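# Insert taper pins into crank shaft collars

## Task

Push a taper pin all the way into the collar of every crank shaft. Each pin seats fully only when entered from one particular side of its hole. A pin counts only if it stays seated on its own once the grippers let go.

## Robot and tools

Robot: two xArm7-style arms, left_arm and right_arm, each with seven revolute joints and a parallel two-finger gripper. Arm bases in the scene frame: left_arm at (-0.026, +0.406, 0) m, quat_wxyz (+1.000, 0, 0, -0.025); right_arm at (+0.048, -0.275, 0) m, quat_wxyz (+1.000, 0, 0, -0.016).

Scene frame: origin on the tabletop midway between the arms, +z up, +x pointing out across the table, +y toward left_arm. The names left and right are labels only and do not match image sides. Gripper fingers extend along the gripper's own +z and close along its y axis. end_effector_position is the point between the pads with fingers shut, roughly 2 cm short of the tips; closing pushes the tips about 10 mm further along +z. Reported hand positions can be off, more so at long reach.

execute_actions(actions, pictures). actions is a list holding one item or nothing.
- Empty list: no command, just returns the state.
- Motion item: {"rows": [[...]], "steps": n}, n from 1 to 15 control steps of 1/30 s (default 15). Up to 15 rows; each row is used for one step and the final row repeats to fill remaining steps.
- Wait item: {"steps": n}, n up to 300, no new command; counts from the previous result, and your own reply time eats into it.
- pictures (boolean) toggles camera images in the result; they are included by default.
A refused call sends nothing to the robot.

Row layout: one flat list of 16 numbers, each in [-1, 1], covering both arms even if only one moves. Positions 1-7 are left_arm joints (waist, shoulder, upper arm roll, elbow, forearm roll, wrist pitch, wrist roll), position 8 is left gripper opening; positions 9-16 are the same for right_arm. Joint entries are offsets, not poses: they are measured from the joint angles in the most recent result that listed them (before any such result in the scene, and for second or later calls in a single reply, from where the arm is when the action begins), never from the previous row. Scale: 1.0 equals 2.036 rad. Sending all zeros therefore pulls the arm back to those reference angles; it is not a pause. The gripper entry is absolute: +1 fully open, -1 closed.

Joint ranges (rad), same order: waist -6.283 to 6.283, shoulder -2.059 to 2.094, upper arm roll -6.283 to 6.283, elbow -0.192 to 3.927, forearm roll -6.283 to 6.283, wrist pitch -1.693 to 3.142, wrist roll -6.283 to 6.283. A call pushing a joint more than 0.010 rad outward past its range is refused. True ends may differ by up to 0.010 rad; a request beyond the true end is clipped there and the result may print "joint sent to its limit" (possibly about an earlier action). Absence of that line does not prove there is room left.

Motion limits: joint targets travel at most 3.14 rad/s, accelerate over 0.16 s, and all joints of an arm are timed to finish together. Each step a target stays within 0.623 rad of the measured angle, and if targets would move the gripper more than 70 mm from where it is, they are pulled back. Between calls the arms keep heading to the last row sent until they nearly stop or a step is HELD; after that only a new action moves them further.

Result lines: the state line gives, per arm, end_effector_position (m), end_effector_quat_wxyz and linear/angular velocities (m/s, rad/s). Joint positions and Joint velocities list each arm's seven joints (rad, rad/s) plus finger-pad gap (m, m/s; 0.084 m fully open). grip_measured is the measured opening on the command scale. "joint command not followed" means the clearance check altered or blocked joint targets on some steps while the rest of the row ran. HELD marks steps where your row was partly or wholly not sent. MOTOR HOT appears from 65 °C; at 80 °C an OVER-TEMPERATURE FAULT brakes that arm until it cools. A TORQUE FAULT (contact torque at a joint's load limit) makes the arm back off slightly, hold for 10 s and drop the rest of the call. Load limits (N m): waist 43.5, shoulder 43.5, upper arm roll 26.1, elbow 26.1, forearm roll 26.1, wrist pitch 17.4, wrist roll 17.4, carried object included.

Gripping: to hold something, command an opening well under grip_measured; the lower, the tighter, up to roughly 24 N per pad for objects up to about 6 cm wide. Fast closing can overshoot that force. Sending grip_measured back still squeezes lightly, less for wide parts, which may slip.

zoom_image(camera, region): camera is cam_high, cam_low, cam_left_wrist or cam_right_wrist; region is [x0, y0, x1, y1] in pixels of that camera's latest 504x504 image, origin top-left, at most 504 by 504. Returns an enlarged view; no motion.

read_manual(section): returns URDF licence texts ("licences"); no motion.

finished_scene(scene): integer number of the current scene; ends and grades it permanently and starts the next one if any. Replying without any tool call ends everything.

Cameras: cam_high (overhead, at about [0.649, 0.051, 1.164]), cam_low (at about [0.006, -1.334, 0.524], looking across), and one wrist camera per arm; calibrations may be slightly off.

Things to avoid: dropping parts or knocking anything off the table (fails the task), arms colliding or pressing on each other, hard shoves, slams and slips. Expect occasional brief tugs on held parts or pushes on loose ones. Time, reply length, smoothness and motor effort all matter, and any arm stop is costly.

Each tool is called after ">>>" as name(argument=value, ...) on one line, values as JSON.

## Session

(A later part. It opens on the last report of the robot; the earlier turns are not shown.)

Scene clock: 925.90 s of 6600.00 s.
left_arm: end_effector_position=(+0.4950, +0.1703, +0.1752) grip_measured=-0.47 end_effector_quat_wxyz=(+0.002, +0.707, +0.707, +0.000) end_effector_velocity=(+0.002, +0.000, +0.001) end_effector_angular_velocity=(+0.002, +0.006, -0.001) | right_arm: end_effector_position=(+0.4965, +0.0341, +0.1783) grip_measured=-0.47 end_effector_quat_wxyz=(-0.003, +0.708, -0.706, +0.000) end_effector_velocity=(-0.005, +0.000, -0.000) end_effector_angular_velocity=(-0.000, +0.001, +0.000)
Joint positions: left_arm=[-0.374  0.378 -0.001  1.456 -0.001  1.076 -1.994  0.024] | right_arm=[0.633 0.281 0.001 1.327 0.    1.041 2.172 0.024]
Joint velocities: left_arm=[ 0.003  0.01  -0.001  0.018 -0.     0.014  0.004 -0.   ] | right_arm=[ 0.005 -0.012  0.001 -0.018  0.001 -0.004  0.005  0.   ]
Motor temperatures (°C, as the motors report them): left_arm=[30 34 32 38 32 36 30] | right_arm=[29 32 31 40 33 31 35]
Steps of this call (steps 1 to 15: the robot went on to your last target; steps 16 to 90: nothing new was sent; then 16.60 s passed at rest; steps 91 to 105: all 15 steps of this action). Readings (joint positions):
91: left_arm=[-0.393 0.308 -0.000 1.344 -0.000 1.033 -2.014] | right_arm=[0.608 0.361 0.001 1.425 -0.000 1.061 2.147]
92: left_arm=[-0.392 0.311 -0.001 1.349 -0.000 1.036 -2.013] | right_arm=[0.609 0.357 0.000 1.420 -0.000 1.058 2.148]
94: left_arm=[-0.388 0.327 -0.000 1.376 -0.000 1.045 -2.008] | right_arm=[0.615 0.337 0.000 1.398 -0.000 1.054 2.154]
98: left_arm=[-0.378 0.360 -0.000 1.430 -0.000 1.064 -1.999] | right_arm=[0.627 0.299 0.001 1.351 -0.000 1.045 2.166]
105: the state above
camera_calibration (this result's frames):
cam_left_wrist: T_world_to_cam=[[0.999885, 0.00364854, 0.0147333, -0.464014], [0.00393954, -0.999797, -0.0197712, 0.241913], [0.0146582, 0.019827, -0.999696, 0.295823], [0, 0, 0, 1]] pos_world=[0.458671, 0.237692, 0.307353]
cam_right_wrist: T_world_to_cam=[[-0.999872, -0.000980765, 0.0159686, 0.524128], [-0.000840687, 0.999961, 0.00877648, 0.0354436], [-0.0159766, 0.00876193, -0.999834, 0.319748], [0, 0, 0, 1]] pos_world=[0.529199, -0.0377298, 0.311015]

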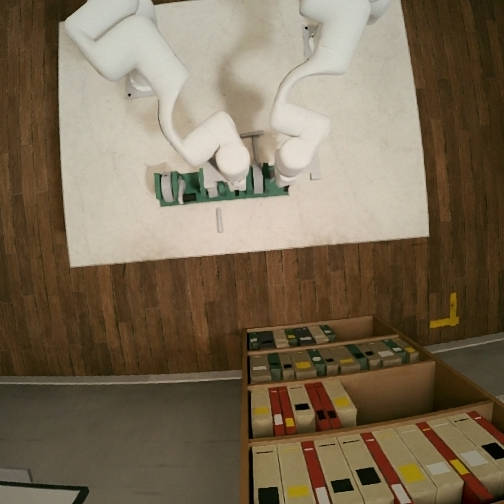

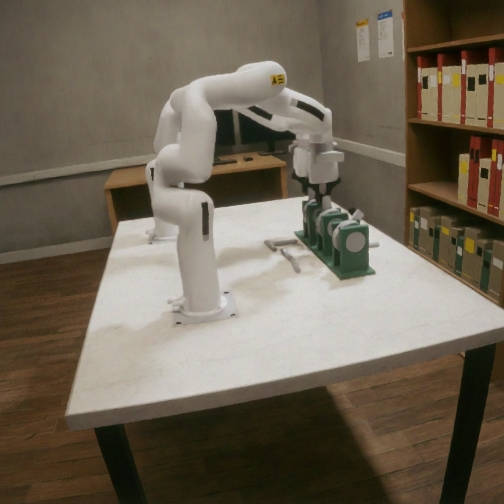

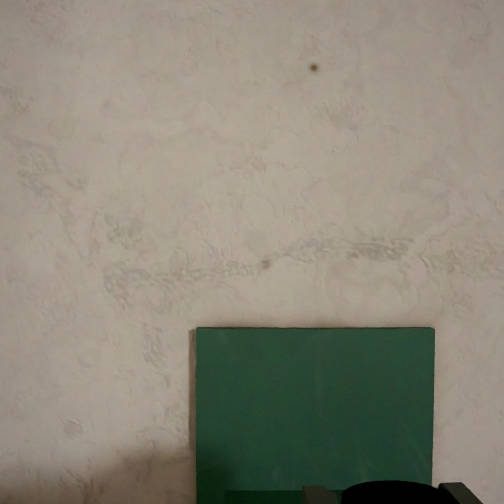

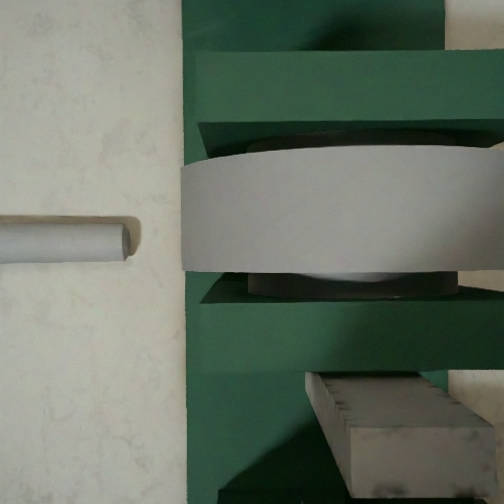

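>>> execute_actions(actions=[{"rows":[[0,0,0,0,0,0,0,0.3, 0,0,0,0,0,0,0,0.3],[0,0,0,0,0,0,0,0.3, 0,0,0,0,0,0,0,0.3],[0,0,0,0,0,0,0,0.3, 0,0,0,0,0,0,0,0.3],[0,0,0,0,0,0,0,0.3, 0,0,0,0,0,0,0,0.3],[0,0,0,0,0,0,0,0.3, 0,0,0,0,0,0,0,0.3],[0,-0.0252,0,0.0429,0,0.0681,0,0.3, 0,-0.0274,0,0.0425,0,0.0698,0,0.3]],"steps":15}])

Scene clock: 979.73 s of 6600.00 s.
left_arm: end_effector_position=(+0.4937, +0.1713, +0.2313) grip_measured=+0.29 end_effector_quat_wxyz=(+0.006, +0.707, +0.707, +0.002) end_effector_velocity=(-0.032, +0.013, -0.034) end_effector_angular_velocity=(+0.064, +0.147, -0.001) | right_arm: end_effector_position=(+0.4952, +0.0327, +0.2337) grip_measured=+0.29 end_effector_quat_wxyz=(-0.006, +0.708, -0.706, +0.001) end_effector_velocity=(-0.030, -0.018, -0.028) end_effector_angular_velocity=(-0.086, +0.126, +0.003)
Joint positions: left_arm=[-0.373  0.325 -0.001  1.542 -0.     1.205 -1.994  0.056] | right_arm=[ 0.633  0.225  0.001  1.412 -0.     1.174  2.172  0.056]
Joint velocities: left_arm=[-0.     0.031 -0.    -0.018 -0.002  0.111  0.001 -0.   ] | right_arm=[ 0.001  0.02   0.003 -0.018  0.     0.114  0.    -0.   ]
Motor temperatures (°C, as the motors report them): left_arm=[30 34 33 38 32 35 30] | right_arm=[29 31 31 37 33 30 35]
Steps of this call (steps 1 to 15: the robot went on to your last target; steps 16 to 90: nothing new was sent; then 50.33 s passed at rest; steps 91 to 105: all 15 steps of this action). Readings (joint positions):
91: left_arm=[-0.373 0.379 -0.000 1.458 0.000 1.077 -1.994] | right_arm=[0.633 0.280 0.001 1.324 -0.001 1.042 2.172]
92: left_arm=[-0.372 0.379 0.002 1.457 0.001 1.077 -1.994] | right_arm=[0.633 0.281 -0.001 1.322 -0.001 1.043 2.172]
94: left_arm=[-0.371 0.379 0.004 1.456 0.001 1.077 -1.994] | right_arm=[0.631 0.284 -0.003 1.321 -0.001 1.044 2.172]
98: left_arm=[-0.372 0.373 0.001 1.468 0.000 1.102 -1.994] | right_arm=[0.632 0.276 -0.000 1.336 -0.000 1.068 2.172]
105: the state above
camera_calibration (this result's frames):
cam_left_wrist: T_world_to_cam=[[0.999731, 0.00406752, 0.0228506, -0.465385], [0.00444101, -0.999857, -0.016318, 0.242938], [0.022781, 0.0164151, -0.999606, 0.348449], [0, 0, 0, 1]] pos_world=[0.456243, 0.239076, 0.36291]
cam_right_wrist: T_world_to_cam=[[-0.999954, -0.000414795, 0.00962069, 0.523414], [-0.000291206, 0.999917, 0.012844, 0.0351304], [-0.00962523, 0.0128406, -0.999871, 0.371909], [0, 0, 0, 1]] pos_world=[0.526979, -0.0396859, 0.366374]

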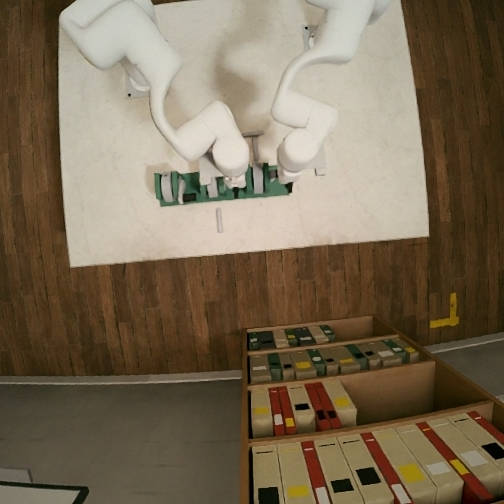

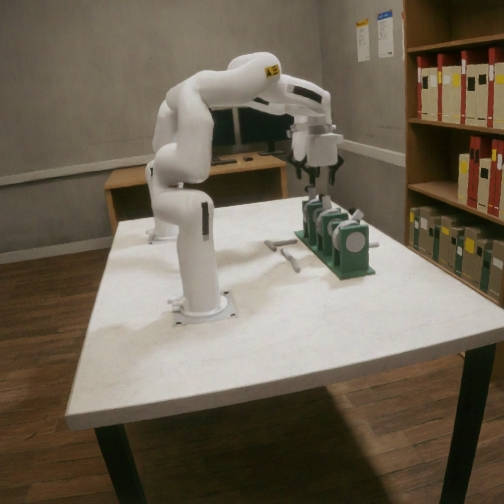

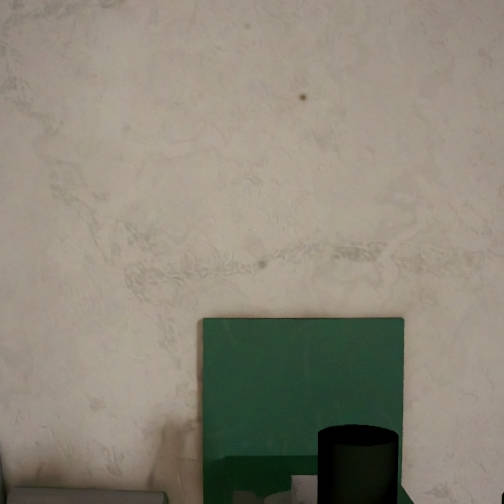

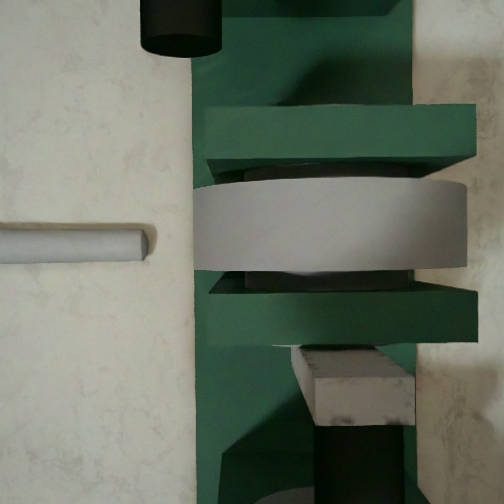

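>>> execute_actions(actions=[{"rows":[[-0.0905,-0.0821,0,-0.1113,0,-0.0234,0.6803,-0.1, -0.1389,-0.029,0,-0.0424,0,-0.007,-0.139,0.3]],"steps":15}], pictures=false)

>>> execute_actions(actions=[{"steps":12}])

Scene clock: 993.13 s of 6600.00 s.
left_arm: end_effector_position=(+0.4064, +0.1125, +0.2307) grip_measured=-0.11 end_effector_quat_wxyz=(+0.000, +0.980, +0.198, -0.000) end_effector_velocity=(-0.059, -0.015, -0.009) end_effector_angular_velocity=(+0.014, +0.003, -2.961) | right_arm: end_effector_position=(+0.5427, -0.1081, +0.2300) grip_measured=+0.29 end_effector_quat_wxyz=(+0.000, +0.706, -0.708, +0.000) end_effector_velocity=(-0.012, +0.015, -0.002) end_effector_angular_velocity=(+0.018, +0.007, +0.136)
Joint positions: left_arm=[-0.544  0.171 -0.002  1.334 -0.001  1.162 -0.994  0.039] | right_arm=[ 0.358  0.168 -0.001  1.328 -0.     1.16   1.898  0.056]
Joint velocities: left_arm=[-0.121 -0.121  0.032 -0.18   0.002 -0.047  2.871  0.   ] | right_arm=[-0.051 -0.019  0.083 -0.03   0.005 -0.01  -0.107 -0.   ]
Motor temperatures (°C, as the motors report them): left_arm=[30 34 33 39 32 35 30] | right_arm=[29 31 31 38 33 31 35]
Steps of this call (steps 1 to 15: the robot went on to your last target; steps 16 to 90: nothing new was sent; then 9.90 s passed at rest; steps 91 to 105: all 15 steps of this action). Readings (joint positions):
91: left_arm=[-0.374 0.326 -0.001 1.544 -0.001 1.214 -1.993] | right_arm=[0.633 0.225 0.002 1.414 0.000 1.183 2.171]
92: left_arm=[-0.375 0.325 -0.000 1.541 -0.001 1.214 -1.987] | right_arm=[0.628 0.224 0.003 1.412 0.000 1.182 2.164]
94: left_arm=[-0.388 0.312 0.002 1.523 -0.000 1.209 -1.936] | right_arm=[0.588 0.215 0.010 1.398 0.001 1.178 2.120]
98: left_arm=[-0.460 0.247 -0.001 1.436 -0.001 1.188 -1.669] | right_arm=[0.469 0.192 -0.002 1.363 -0.000 1.169 2.009]
105: the state above

Scene clock: 993.53 s of 6600.00 s.
left_arm: end_effector_position=(+0.3998, +0.1100, +0.2299) grip_measured=-0.11 end_effector_quat_wxyz=(+0.000, +1.000, +0.004, -0.000) end_effector_velocity=(-0.003, -0.002, -0.000) end_effector_angular_velocity=(+0.001, +0.000, -0.063) | right_arm: end_effector_position=(+0.5429, -0.1104, +0.2297) grip_measured=+0.29 end_effector_quat_wxyz=(+0.000, +0.708, -0.706, -0.000) end_effector_velocity=(+0.001, -0.003, +0.000) end_effector_angular_velocity=(-0.001, -0.001, -0.004)
Joint positions: left_arm=[-0.557  0.159 -0.     1.316 -0.     1.158 -0.615  0.039] | right_arm=[ 0.351  0.166  0.001  1.325 -0.     1.159  1.889  0.056]
Joint velocities: left_arm=[-0.004 -0.003 -0.002 -0.004  0.001 -0.001  0.056 -0.   ] | right_arm=[-0.003 -0.001 -0.002 -0.    -0.001 -0.    -0.001  0.   ]
Motor temperatures (°C, as the motors report them): left_arm=[30 34 33 39 32 35 30] | right_arm=[29 31 31 38 33 31 35]
Steps of this call (steps 1 to 12: the robot went on to your last target). Readings (joint positions):
1: left_arm=[-0.548 0.167 -0.001 1.329 -0.000 1.161 -0.902] | right_arm=[0.356 0.168 0.002 1.327 -0.000 1.160 1.895]
2: left_arm=[-0.550 0.165 -0.000 1.325 -0.000 1.160 -0.822] | right_arm=[0.356 0.167 0.003 1.327 0.000 1.160 1.893]
4: left_arm=[-0.554 0.161 0.000 1.320 -0.000 1.159 -0.710] | right_arm=[0.354 0.167 0.004 1.326 0.000 1.159 1.891]
8: left_arm=[-0.556 0.159 0.000 1.317 -0.000 1.158 -0.632] | right_arm=[0.352 0.167 0.002 1.326 -0.000 1.159 1.889]
12: the state above
camera_calibration (this result's frames):
cam_left_wrist: T_world_to_cam=[[0.0121808, -0.999846, 0.0126637, 0.136279], [-0.999695, -0.012449, -0.0213198, 0.476069], [0.0214742, -0.0124001, -0.999693, 0.353919], [0, 0, 0, 1]] pos_world=[0.466663, 0.146573, 0.362235]
cam_right_wrist: T_world_to_cam=[[-0.999792, -0.00131466, 0.0203543, 0.568411], [-0.00120139, 0.999984, 0.00557609, 0.180451], [-0.0203613, 0.00555048, -0.999777, 0.375165], [0, 0, 0, 1]] pos_world=[0.576148, -0.181783, 0.362506]

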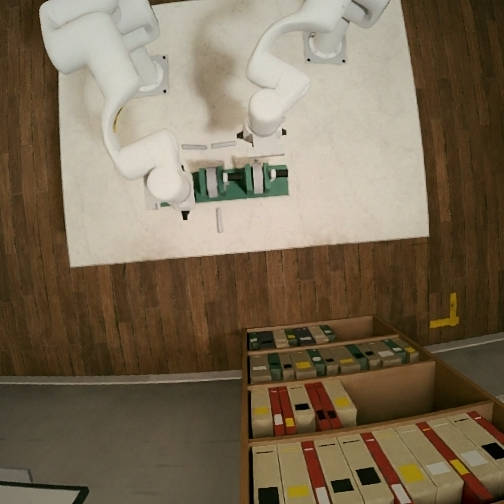

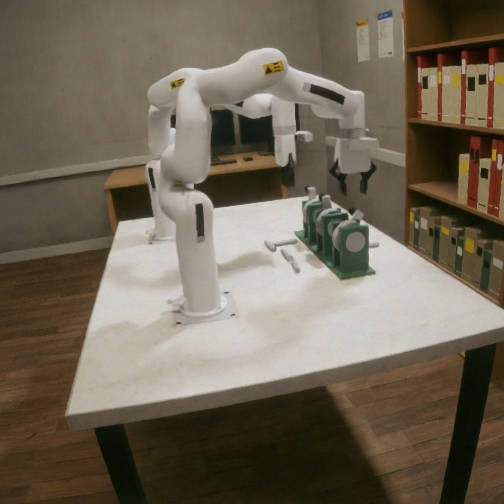

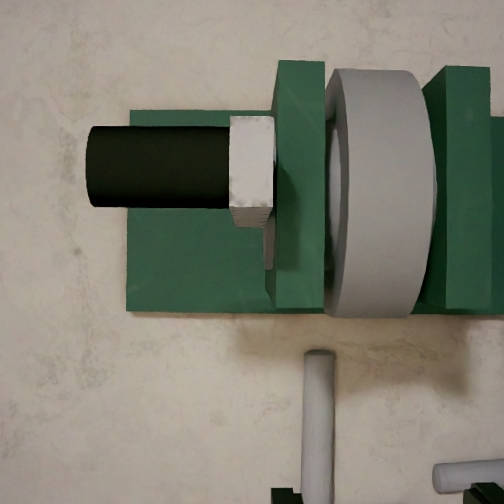

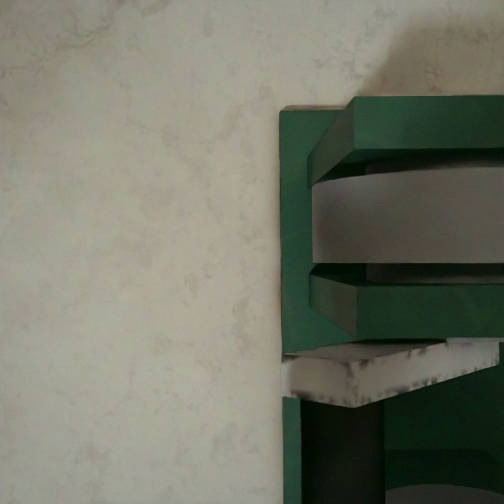

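>>> execute_actions(actions=[{"rows":[[-0.0279,0.079,0,-0.137,0,-0.2165,-0.025,-0.1, 0,0.0335,0,-0.0586,0,-0.0922,0,0.3]],"steps":15}], pictures=false)

>>> execute_actions(actions=[{"steps":8}])

Scene clock: 1011.33 s of 6600.00 s.
left_arm: end_effector_position=(+0.3684, +0.0979, +0.0743) grip_measured=-0.11 end_effector_quat_wxyz=(-0.003, +1.000, -0.000, -0.004) end_effector_velocity=(-0.008, -0.008, -0.064) end_effector_angular_velocity=(-0.052, -0.071, +0.014) | right_arm: end_effector_position=(+0.5443, -0.1100, +0.1613) grip_measured=+0.29 end_effector_quat_wxyz=(-0.002, +0.708, -0.706, +0.001) end_effector_velocity=(-0.005, -0.000, -0.013) end_effector_angular_velocity=(-0.004, +0.012, +0.003)
Joint positions: left_arm=[-0.612  0.315 -0.001  1.048 -0.     0.743 -0.662  0.039] | right_arm=[ 0.351  0.233  0.001  1.209 -0.     0.973  1.889  0.056]
Joint velocities: left_arm=[-0.031  0.072  0.008 -0.137  0.    -0.297 -0.037  0.   ] | right_arm=[ 0.     0.01   0.002 -0.024 -0.    -0.021 -0.001 -0.   ]
Motor temperatures (°C, as the motors report them): left_arm=[30 34 33 39 32 35 30] | right_arm=[29 31 31 39 33 31 35]
Steps of this call (steps 1 to 30: the robot went on to your last target; steps 31 to 90: nothing new was sent; then 14.30 s passed at rest; steps 91 to 105: all 15 steps of this action). Readings (joint positions):
91: left_arm=[-0.558 0.158 -0.001 1.315 -0.000 1.157 -0.609] | right_arm=[0.350 0.167 0.001 1.325 -0.000 1.159 1.889]
92: left_arm=[-0.558 0.159 -0.000 1.313 -0.000 1.150 -0.610] | right_arm=[0.350 0.168 0.001 1.322 -0.000 1.152 1.889]
94: left_arm=[-0.564 0.172 0.001 1.287 -0.000 1.100 -0.616] | right_arm=[0.350 0.181 0.001 1.297 -0.000 1.102 1.889]
98: left_arm=[-0.584 0.234 -0.001 1.184 -0.000 0.951 -0.636] | right_arm=[0.351 0.230 0.002 1.217 -0.000 1.003 1.889]
105: the state above

Scene clock: 1011.60 s of 6600.00 s.
left_arm: end_effector_position=(+0.3699, +0.0965, +0.0719) grip_measured=-0.11 end_effector_quat_wxyz=(+0.001, +1.000, +0.001, +0.001) end_effector_velocity=(-0.009, +0.003, -0.013) end_effector_angular_velocity=(+0.012, +0.017, -0.004) | right_arm: end_effector_position=(+0.5435, -0.1102, +0.1594) grip_measured=+0.29 end_effector_quat_wxyz=(-0.000, +0.708, -0.706, -0.000) end_effector_velocity=(-0.001, +0.000, -0.002) end_effector_angular_velocity=(-0.001, +0.001, +0.001)
Joint positions: left_arm=[-0.613  0.318  0.     1.039 -0.     0.718 -0.665  0.039] | right_arm=[ 0.351  0.234  0.001  1.206 -0.     0.972  1.889  0.056]
Joint velocities: left_arm=[-0.003  0.013 -0.003 -0.02  -0.    -0.012 -0.001 -0.   ] | right_arm=[-0.     0.002  0.001 -0.003 -0.    -0.003 -0.    -0.   ]
Motor temperatures (°C, as the motors report them): left_arm=[30 34 33 39 32 35 30] | right_arm=[29 31 31 39 33 31 35]
Steps of this call (steps 1 to 8: the robot went on to your last target). Readings (joint positions):
1: left_arm=[-0.612 0.316 -0.001 1.045 -0.000 0.735 -0.663] | right_arm=[0.351 0.233 0.001 1.209 -0.000 0.973 1.889]
2: left_arm=[-0.613 0.316 -0.000 1.044 -0.000 0.729 -0.664] | right_arm=[0.351 0.233 0.001 1.208 -0.000 0.973 1.889]
4: left_arm=[-0.613 0.316 0.000 1.043 -0.000 0.722 -0.665] | right_arm=[0.351 0.234 0.001 1.207 -0.000 0.972 1.889]
8: the state above
camera_calibration (this result's frames):
cam_left_wrist: T_world_to_cam=[[0.00685201, -0.999865, 0.0149288, 0.126964], [-0.999675, -0.00721568, -0.0244446, 0.442322], [0.024549, -0.0147565, -0.99959, 0.195454], [0, 0, 0, 1]] pos_world=[0.43651, 0.133023, 0.204291]
cam_right_wrist: T_world_to_cam=[[-0.999805, -0.00130264, 0.0196829, 0.570604], [-0.00118668, 0.999982, 0.00590212, 0.180552], [-0.0196902, 0.00587762, -0.999789, 0.304565], [0, 0, 0, 1]] pos_world=[0.576704, -0.181595, 0.292204]

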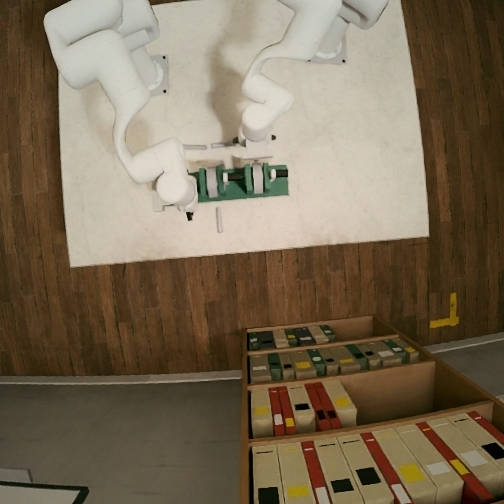

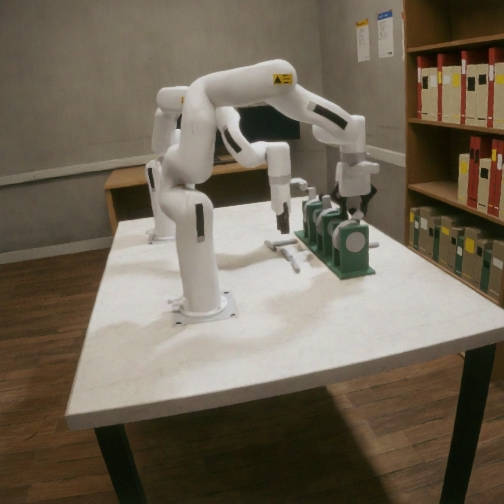

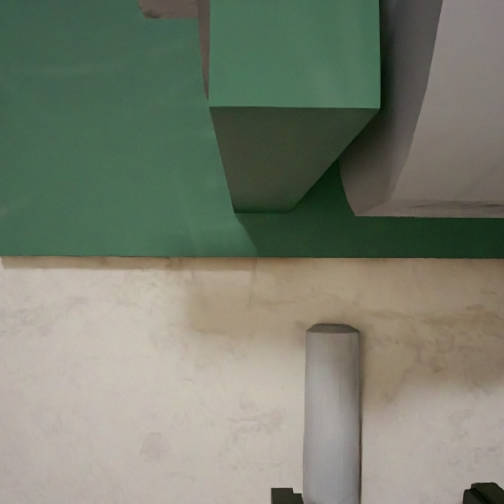

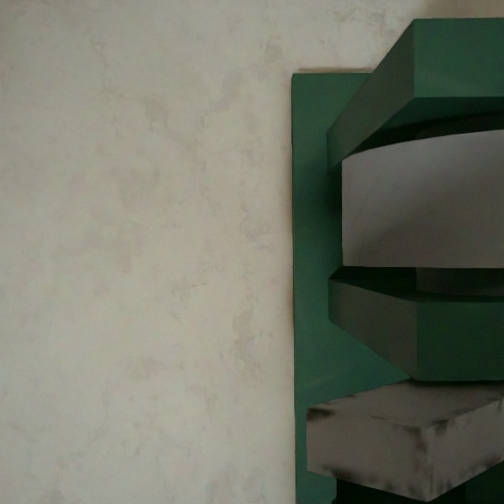

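>>> execute_actions(actions=[{"rows":[[0.0071,0.0516,0,-0.0044,0,-0.0545,0.0071,0.1, 0,0,0,0,0,0,0,-0.6]],"steps":15}])

Scene clock: 1022.03 s of 6600.00 s.
left_arm: end_effector_position=(+0.3752, +0.1011, +0.0256) grip_measured=+0.09 end_effector_quat_wxyz=(+0.001, +1.000, +0.001, +0.001) end_effector_velocity=(-0.003, +0.006, -0.010) end_effector_angular_velocity=(+0.010, +0.011, +0.004) | right_arm: end_effector_position=(+0.5439, -0.1102, +0.1597) grip_measured=-0.47 end_effector_quat_wxyz=(-0.001, +0.708, -0.706, +0.000) end_effector_velocity=(-0.000, -0.001, -0.001) end_effector_angular_velocity=(-0.000, +0.002, -0.002)
Joint positions: left_arm=[-0.599  0.421 -0.     1.031 -0.     0.608 -0.651  0.048] | right_arm=[ 0.351  0.234  0.001  1.207 -0.     0.971  1.889  0.024]
Joint velocities: left_arm=[ 0.003  0.014  0.003 -0.01  -0.    -0.009  0.002  0.   ] | right_arm=[-0.001  0.001 -0.001 -0.001  0.001  0.    -0.    -0.   ]
Motor temperatures (°C, as the motors report them): left_arm=[30 34 33 38 32 35 30] | right_arm=[29 31 31 39 33 31 35]
Steps of this call (steps 1 to 30: the robot went on to your last target; steps 31 to 90: nothing new was sent; then 6.93 s passed at rest; steps 91 to 105: all 15 steps of this action). Readings (joint positions):
91: left_arm=[-0.614 0.320 -0.000 1.037 -0.000 0.716 -0.666] | right_arm=[0.351 0.235 0.001 1.206 -0.000 0.972 1.889]
92: left_arm=[-0.613 0.324 -0.000 1.038 -0.000 0.710 -0.665] | right_arm=[0.351 0.235 0.001 1.206 -0.000 0.972 1.889]
94: left_arm=[-0.608 0.358 -0.001 1.039 -0.000 0.668 -0.659] | right_arm=[0.351 0.234 0.001 1.206 -0.000 0.972 1.889]
98: left_arm=[-0.600 0.417 0.001 1.026 -0.000 0.621 -0.653] | right_arm=[0.351 0.234 0.001 1.207 -0.000 0.971 1.889]
105: the state above
camera_calibration (this result's frames):
cam_left_wrist: T_world_to_cam=[[0.00642336, -0.999876, 0.0143578, 0.132465], [-0.999697, -0.00676212, -0.0236716, 0.446515], [0.0237658, -0.0142014, -0.999617, 0.149346], [0, 0, 0, 1]] pos_world=[0.441979, 0.137589, 0.157957]
cam_right_wrist: T_world_to_cam=[[-0.99983, -0.00116579, 0.0183814, 0.571258], [-0.00105138, 0.99998, 0.00623296, 0.180424], [-0.0183883, 0.00621258, -0.999812, 0.304252], [0, 0, 0, 1]] pos_world=[0.576945, -0.181645, 0.292569]

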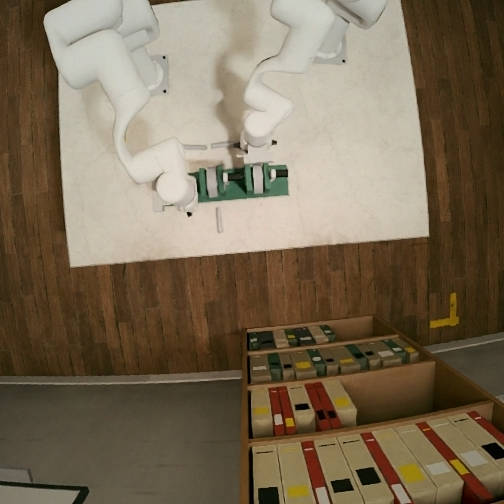

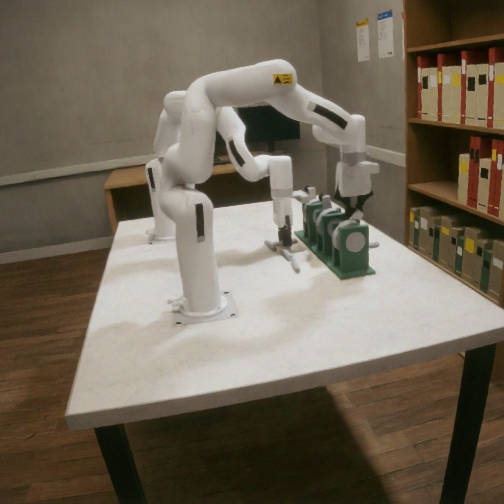

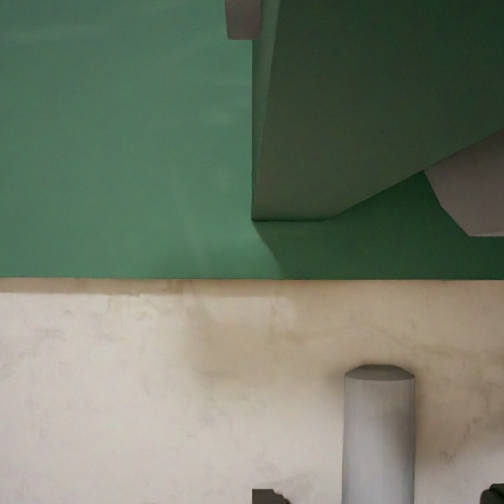

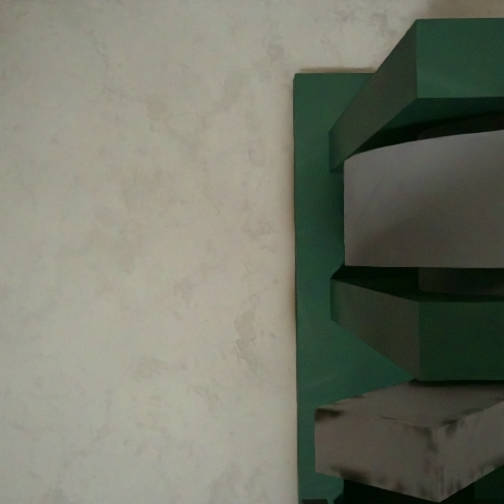

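>>> execute_actions(actions=[{"rows":[[0,0,0,0,0,0,0,-1, 0.004,-0.02,0,-0.016,0,0.0045,0.004,-0.6],[0,0,0,0,0,0,0,-1, 0.004,-0.02,0,-0.016,0,0.0045,0.004,-0.6],[0,0,0,0,0,0,0,-1, 0.004,-0.02,0,-0.016,0,0.0045,0.004,-0.6],[0,0,0,0,0,0,0,-1, 0.0079,-0.04,0,-0.0319,0,0.0091,0.0083,-0.6]],"steps":15}], pictures=false)

Scene clock: 1031.37 s of 6600.00 s.
left_arm: end_effector_position=(+0.3751, +0.1012, +0.0254) grip_measured=-0.63 end_effector_quat_wxyz=(+0.001, +1.000, +0.001, +0.001) end_effector_velocity=(+0.000, -0.000, +0.000) end_effector_angular_velocity=(-0.001, -0.001, +0.001) | right_arm: end_effector_position=(+0.5214, -0.1099, +0.1730) grip_measured=-0.47 end_effector_quat_wxyz=(+0.001, +0.707, -0.707, -0.000) end_effector_velocity=(-0.002, -0.000, +0.001) end_effector_angular_velocity=(+0.000, -0.001, -0.003)
Joint positions: left_arm=[-0.599  0.421 -0.     1.031 -0.     0.608 -0.651  0.017] | right_arm=[ 0.366  0.154  0.001  1.142 -0.     0.99   1.906  0.024]
Joint velocities: left_arm=[ 0.    -0.001  0.    -0.001 -0.001 -0.001 -0.001 -0.   ] | right_arm=[ 0.    -0.008  0.    -0.008  0.    -0.     0.003  0.   ]
Motor temperatures (°C, as the motors report them): left_arm=[30 34 33 38 32 35 30] | right_arm=[29 31 31 39 33 31 35]
Steps of this call (steps 1 to 15: the robot went on to your last target; steps 16 to 90: nothing new was sent; then 5.83 s passed at rest; steps 91 to 105: all 15 steps of this action). Readings (joint positions):
91: left_arm=[-0.599 0.423 0.000 1.030 -0.000 0.607 -0.651] | right_arm=[0.351 0.234 0.001 1.206 -0.000 0.972 1.889]
92: left_arm=[-0.599 0.422 -0.000 1.030 -0.000 0.607 -0.651] | right_arm=[0.352 0.229 0.001 1.202 -0.000 0.972 1.890]
94: left_arm=[-0.599 0.421 -0.000 1.031 -0.000 0.608 -0.651] | right_arm=[0.356 0.208 0.001 1.187 -0.000 0.977 1.894]
98: left_arm=[-0.599 0.421 -0.000 1.031 -0.000 0.608 -0.651] | right_arm=[0.364 0.165 0.001 1.152 -0.001 0.988 1.903]
105: the state above

>>> execute_actions(actions=[{"rows":[[0,-0.035,0,0.024,0,0.059,0,-1, 0.0046,-0.02,0,-0.0216,0,-0.0021,0.0043,-0.6],[0,-0.035,0,0.024,0,0.059,0,-1, 0.0046,-0.02,0,-0.0216,0,-0.0021,0.0043,-0.6],[0,-0.035,0,0.024,0,0.059,0,-1, 0.0046,-0.02,0,-0.0216,0,-0.0021,0.0043,-0.6],[0,-0.069,0,0.0479,0,0.1178,0,-1, 0.0093,-0.04,0,-0.0432,0,-0.0042,0.0087,-0.6]],"steps":15}])

Scene clock: 1042.07 s of 6600.00 s.
left_arm: end_effector_position=(+0.3834, +0.0950, +0.1110) grip_measured=-0.63 end_effector_quat_wxyz=(-0.001, +1.000, +0.001, -0.002) end_effector_velocity=(-0.008, +0.007, -0.001) end_effector_angular_velocity=(+0.026, +0.034, +0.002) | right_arm: end_effector_position=(+0.4965, -0.1093, +0.1779) grip_measured=-0.47 end_effector_quat_wxyz=(+0.000, +0.708, -0.706, +0.000) end_effector_velocity=(-0.003, +0.000, -0.000) end_effector_angular_velocity=(-0.000, +0.000, +0.003)
Joint positions: left_arm=[-0.599  0.284 -0.     1.125 -0.     0.844 -0.651  0.017] | right_arm=[ 0.385  0.074  0.     1.055 -0.     0.982  1.923  0.024]
Joint velocities: left_arm=[ 0.001 -0.002  0.001  0.003 -0.     0.048 -0.    -0.   ] | right_arm=[ 0.003 -0.008 -0.    -0.011  0.    -0.003  0.    -0.   ]
Motor temperatures (°C, as the motors report them): left_arm=[30 34 33 38 32 35 30] | right_arm=[29 31 31 39 33 31 35]
Steps of this call (steps 1 to 15: the robot went on to your last target; steps 16 to 90: nothing new was sent; then 7.20 s passed at rest; steps 91 to 105: all 15 steps of this action). Readings (joint positions):
91: left_arm=[-0.599 0.420 -0.000 1.031 -0.000 0.609 -0.651] | right_arm=[0.367 0.152 0.001 1.142 -0.000 0.990 1.906]
92: left_arm=[-0.599 0.418 -0.000 1.033 -0.000 0.615 -0.651] | right_arm=[0.368 0.148 0.001 1.136 -0.000 0.988 1.907]
94: left_arm=[-0.599 0.396 -0.000 1.046 -0.000 0.660 -0.651] | right_arm=[0.372 0.128 0.001 1.116 -0.000 0.987 1.911]
98: left_arm=[-0.599 0.311 -0.000 1.109 -0.000 0.789 -0.651] | right_arm=[0.382 0.085 0.001 1.069 -0.001 0.984 1.920]
105: the state above
camera_calibration (this result's frames):
cam_left_wrist: T_world_to_cam=[[0.00652474, -0.999925, 0.0103985, 0.125408], [-0.999807, -0.0067161, -0.0184755, 0.456147], [0.018544, -0.0102759, -0.999775, 0.23612], [0, 0, 0, 1]] pos_world=[0.450862, 0.130889, 0.24319]
cam_right_wrist: T_world_to_cam=[[-0.9998, -0.000488591, 0.0200134, 0.523294], [-0.000386035, 0.999987, 0.0051279, 0.179223], [-0.0200156, 0.00511914, -0.999787, 0.322226], [0, 0, 0, 1]] pos_world=[0.529708, -0.180615, 0.310766]

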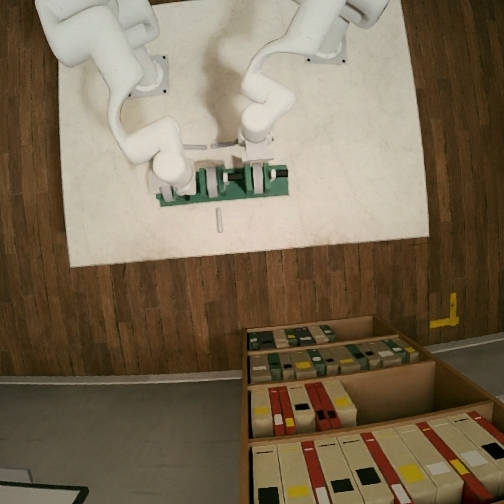

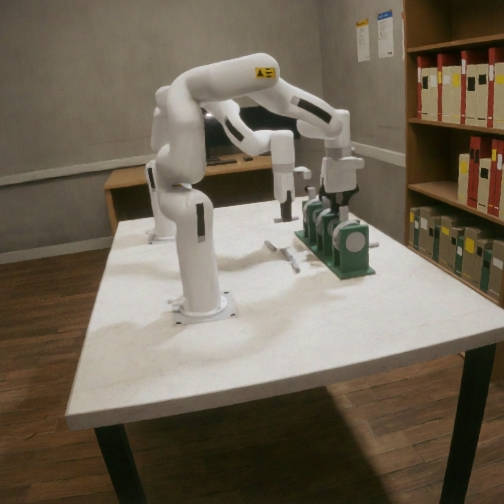

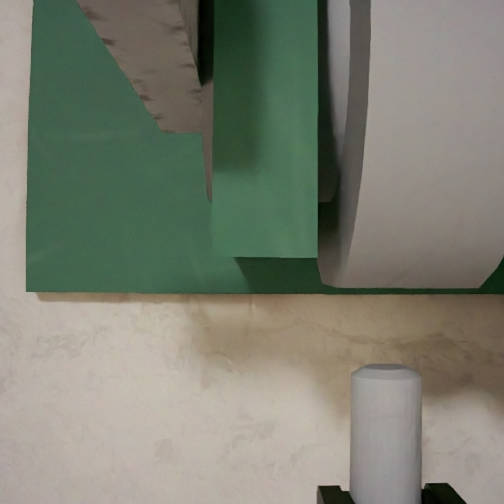

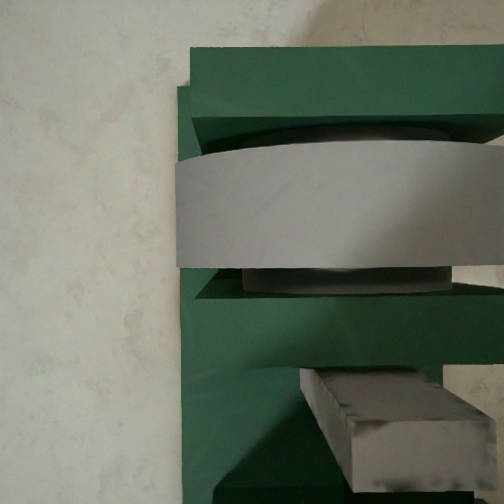

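>>> execute_actions(actions=[{"rows":[[-0.0207,-0.0432,0,-0.0526,0,-0.0139,-0.0206,-1, 0,0,0,0,0,0,0,0.3],[-0.0207,-0.0432,0,-0.0526,0,-0.0139,-0.0206,-1, 0,0,0,0,0,0,0,0.3],[-0.0207,-0.0432,0,-0.0526,0,-0.0139,-0.0206,-1, 0,0,0,0,0,0,0,0.3],[-0.0207,-0.0432,0,-0.0526,0,-0.0139,-0.0206,-1, 0,0,0,0,0,0,0,0.3],[-0.0207,-0.0432,0,-0.0526,0,-0.0139,-0.0206,-1, 0,0,0,0,0,0,0,0.3],[-0.0207,-0.0432,0,-0.0526,0,-0.0139,-0.0206,-1, 0,-0.0246,0,0.0471,0,0.0711,0,0.3]],"steps":15}])

Scene clock: 1065.90 s of 6600.00 s.
left_arm: end_effector_position=(+0.3514, +0.0943, +0.1164) grip_measured=-0.63 end_effector_quat_wxyz=(+0.002, +1.000, +0.001, +0.002) end_effector_velocity=(-0.006, -0.004, +0.000) end_effector_angular_velocity=(-0.002, -0.001, -0.010) | right_arm: end_effector_position=(+0.4984, -0.1082, +0.2298) grip_measured=+0.29 end_effector_quat_wxyz=(-0.004, +0.708, -0.706, +0.002) end_effector_velocity=(-0.030, -0.013, -0.018) end_effector_angular_velocity=(-0.049, +0.129, -0.002)
Joint positions: left_arm=[-0.641  0.197  0.     1.019 -0.     0.816 -0.693  0.017] | right_arm=[ 0.385  0.024  0.001  1.148 -0.     1.117  1.923  0.056]
Joint velocities: left_arm=[-0.007 -0.007 -0.006 -0.009  0.    -0.003 -0.003  0.   ] | right_arm=[-0.001  0.012 -0.002 -0.006 -0.001  0.119 -0.    -0.   ]
Motor temperatures (°C, as the motors report them): left_arm=[30 34 33 38 32 35 30] | right_arm=[29 31 31 40 33 31 35]
Steps of this call (steps 1 to 15: the robot went on to your last target; steps 16 to 90: nothing new was sent; then 20.33 s passed at rest; steps 91 to 105: all 15 steps of this action). Readings (joint positions):
91: left_arm=[-0.599 0.280 -0.000 1.128 -0.000 0.848 -0.651] | right_arm=[0.385 0.073 0.001 1.055 0.001 0.981 1.923]
92: left_arm=[-0.601 0.276 0.000 1.123 -0.000 0.845 -0.654] | right_arm=[0.387 0.073 0.004 1.056 0.002 0.981 1.923]
94: left_arm=[-0.615 0.246 0.003 1.082 -0.000 0.834 -0.669] | right_arm=[0.389 0.073 0.008 1.057 0.002 0.980 1.923]
98: left_arm=[-0.639 0.204 -0.004 1.030 -0.001 0.820 -0.688] | right_arm=[0.387 0.068 0.003 1.068 0.001 1.007 1.923]
105: the state above
camera_calibration (this result's frames):
cam_left_wrist: T_world_to_cam=[[0.00734346, -0.999846, 0.0159115, 0.123975], [-0.999643, -0.00774884, -0.0255673, 0.425125], [0.0256866, -0.0157181, -0.999546, 0.240047], [0, 0, 0, 1]] pos_world=[0.417897, 0.131023, 0.248835]
cam_right_wrist: T_world_to_cam=[[-0.99992, -0.00118454, 0.0125829, 0.525812], [-0.00108368, 0.999967, 0.00801962, 0.17751], [-0.012592, 0.00800534, -0.999889, 0.370787], [0, 0, 0, 1]] pos_world=[0.530632, -0.179849, 0.362706]

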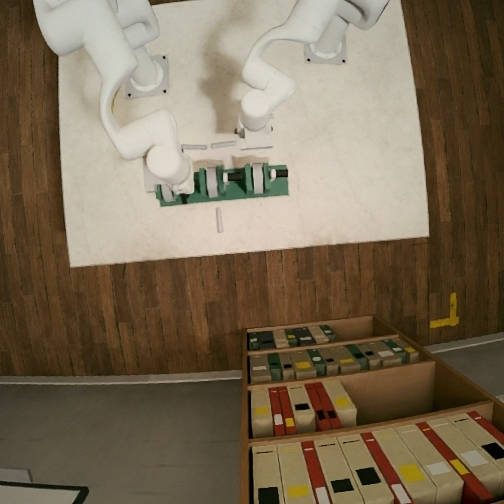

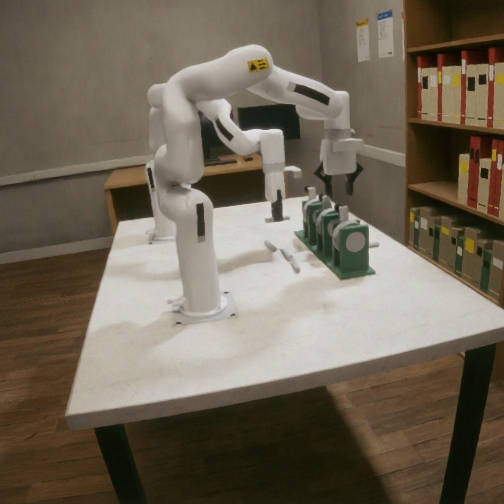

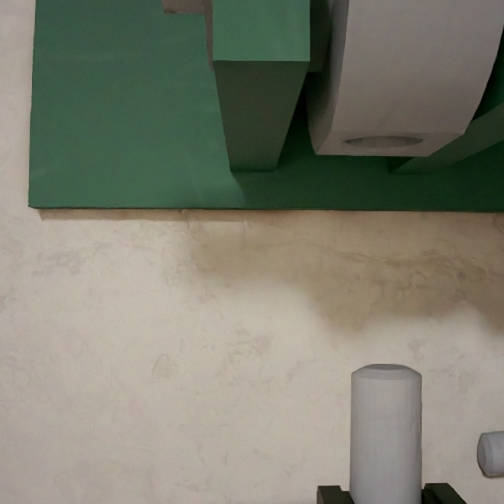

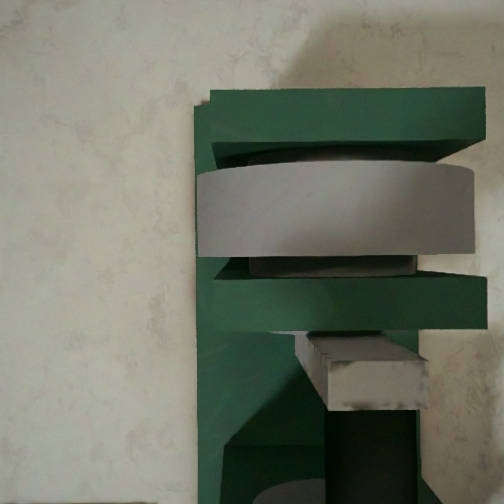

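>>> zoom_image(camera="cam_left_wrist", region=[290, 90, 490, 190])

Region (290, 90, 490, 190) of cam_left_wrist's 504x504 image, scaled by 2.520, with more detail than that image has.

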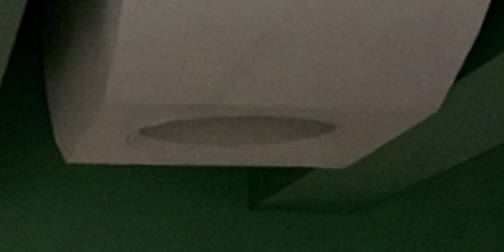

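>>> zoom_image(camera="cam_low", region=[255, 180, 355, 250])

Region (255, 180, 355, 250) of cam_low's 504x504 image, scaled by 5.040, with more detail than that image has; it fills the top 353 rows of this view, and the rest is white.

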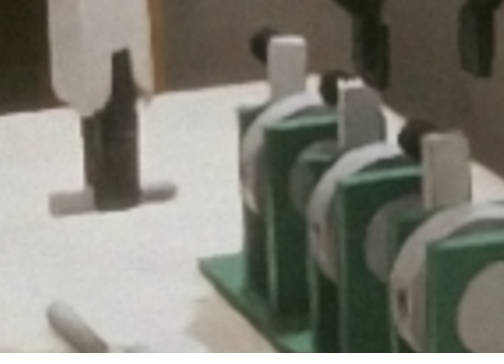

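>>> execute_actions(actions=[{"rows":[[0.0237,0.0432,0,0.0647,0,0.0225,0.0236,-1, 0.0196,0.2361,0,0.3091,0,0.0764,0.7915,-0.1]],"steps":15}], pictures=false)

>>> execute_actions(actions=[{"steps":22}])

>>> zoom_image(camera="cam_low", region=[275, 190, 345, 240])

Scene clock: 1122.30 s of 6600.00 s.
left_arm: end_effector_position=(+0.3897, +0.0938, +0.1190) grip_measured=-0.63 end_effector_quat_wxyz=(+0.001, +1.000, +0.001, +0.001) end_effector_velocity=(+0.008, +0.003, +0.003) end_effector_angular_velocity=(-0.002, -0.005, +0.007) | right_arm: end_effector_position=(+0.6041, -0.0457, +0.2222) grip_measured=-0.11 end_effector_quat_wxyz=(-0.001, -0.328, +0.945, +0.000) end_effector_velocity=(+0.098, +0.064, -0.033) end_effector_angular_velocity=(-0.009, +0.004, -2.963)
Joint positions: left_arm=[-0.593  0.284 -0.     1.149 -0.     0.862 -0.645  0.017] | right_arm=[ 0.421  0.456  0.001  1.71  -0.     1.256  2.865  0.039]
Joint velocities: left_arm=[ 0.007  0.005  0.006  0.015  0.     0.004  0.006 -0.   ] | right_arm=[ 0.039  0.465 -0.002  0.607  0.001  0.148  2.999  0.   ]
Motor temperatures (°C, as the motors report them): left_arm=[30 34 33 39 32 35 30] | right_arm=[29 31 31 40 33 31 35]
Steps of this call (steps 1 to 15: the robot went on to your last target; steps 16 to 90: nothing new was sent; then 52.90 s passed at rest; steps 91 to 105: all 15 steps of this action). Readings (joint positions):
91: left_arm=[-0.641 0.196 -0.000 1.018 -0.000 0.816 -0.693] | right_arm=[0.385 0.024 0.000 1.152 -0.000 1.127 1.924]
92: left_arm=[-0.639 0.200 -0.001 1.023 -0.000 0.819 -0.690] | right_arm=[0.385 0.028 0.000 1.157 -0.000 1.128 1.930]
94: left_arm=[-0.625 0.229 -0.003 1.066 -0.001 0.835 -0.674] | right_arm=[0.388 0.065 -0.000 1.206 -0.000 1.141 1.981]
98: left_arm=[-0.596 0.275 0.004 1.135 -0.000 0.855 -0.651] | right_arm=[0.402 0.229 0.001 1.421 -0.000 1.188 2.219]
105: the state above

Scene clock: 1123.03 s of 6600.00 s.
left_arm: end_effector_position=(+0.3907, +0.0944, +0.1190) grip_measured=-0.63 end_effector_quat_wxyz=(+0.001, +1.000, +0.001, +0.001) end_effector_velocity=(-0.000, +0.000, +0.000) end_effector_angular_velocity=(-0.001, -0.000, +0.000) | right_arm: end_effector_position=(+0.6152, -0.0389, +0.2203) grip_measured=-0.11 end_effector_quat_wxyz=(+0.000, -0.001, +1.000, +0.000) end_effector_velocity=(+0.001, -0.001, -0.000) end_effector_angular_velocity=(-0.000, -0.000, -0.005)
Joint positions: left_arm=[-0.592  0.285  0.     1.15  -0.     0.862 -0.645  0.017] | right_arm=[ 0.425  0.505  0.001  1.778 -0.     1.272  3.534  0.039]
Joint velocities: left_arm=[-0.    -0.002  0.    -0.001 -0.    -0.    -0.    -0.   ] | right_arm=[-0.     0.001 -0.001  0.001 -0.    -0.001  0.004 -0.   ]
Motor temperatures (°C, as the motors report them): left_arm=[30 34 33 39 32 35 30] | right_arm=[29 31 31 40 33 31 35]
Steps of this call (steps 1 to 22: the robot went on to your last target). Readings (joint positions):
1: left_arm=[-0.593 0.284 -0.000 1.149 -0.000 0.862 -0.645] | right_arm=[0.422 0.469 0.001 1.727 -0.000 1.260 2.966]
2: left_arm=[-0.593 0.284 0.000 1.149 -0.000 0.862 -0.645] | right_arm=[0.423 0.479 0.001 1.741 -0.000 1.264 3.066]
4: left_arm=[-0.593 0.285 0.000 1.150 -0.000 0.862 -0.645] | right_arm=[0.424 0.491 0.001 1.759 -0.000 1.268 3.254]
8: left_arm=[-0.592 0.285 0.000 1.150 -0.000 0.862 -0.645] | right_arm=[0.425 0.500 0.001 1.773 -0.000 1.271 3.470]
22: the state above
camera_calibration (this result's frames):
cam_left_wrist: T_world_to_cam=[[0.0075333, -0.999867, 0.0144732, 0.123845], [-0.999678, -0.00788112, -0.0241269, 0.464322], [0.0242377, -0.0142867, -0.999604, 0.242137], [0, 0, 0, 1]] pos_world=[0.457371, 0.130948, 0.251451]
cam_right_wrist: T_world_to_cam=[[-0.000942165, 0.999788, 0.0205921, 0.065377], [0.999979, 0.000810997, 0.00637723, -0.545943], [0.00635917, 0.0205977, -0.999768, 0.351032], [0, 0, 0, 1]] pos_world=[0.543761, -0.0721508, 0.353086]

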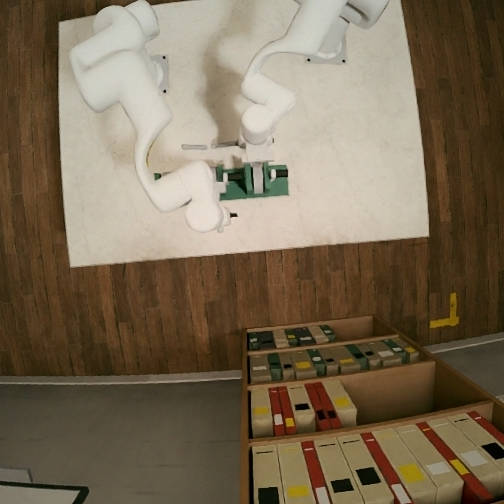

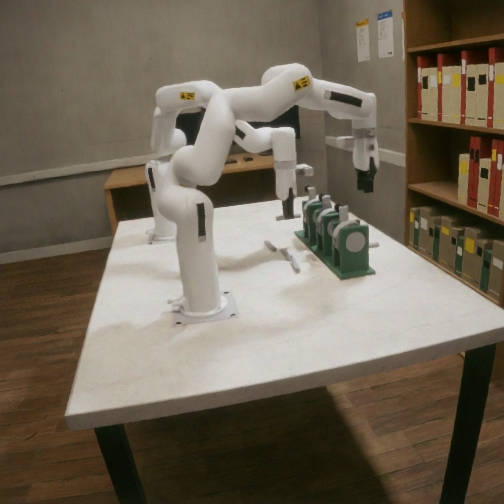

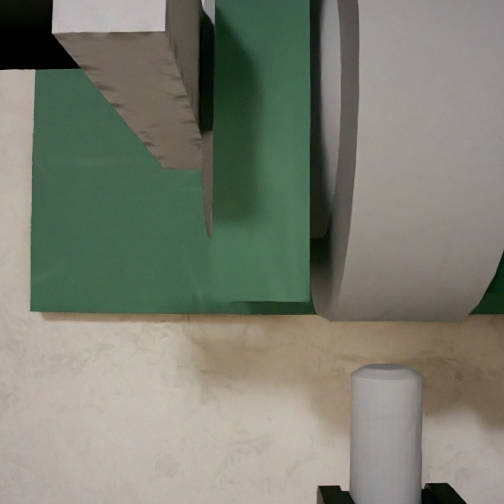

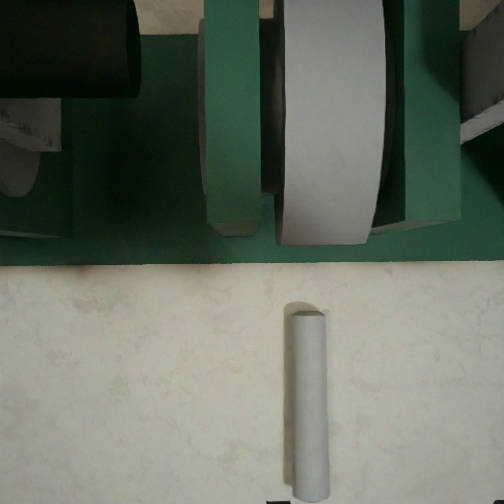

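Region (275, 190, 345, 240) of cam_low's 504x504 image, scaled by 7.200, with more detail than that image has; it fills the top 360 rows of this view, and the rest is white.

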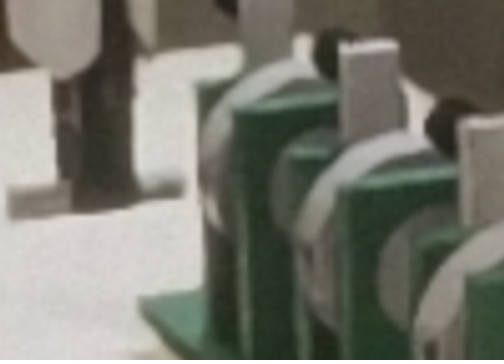

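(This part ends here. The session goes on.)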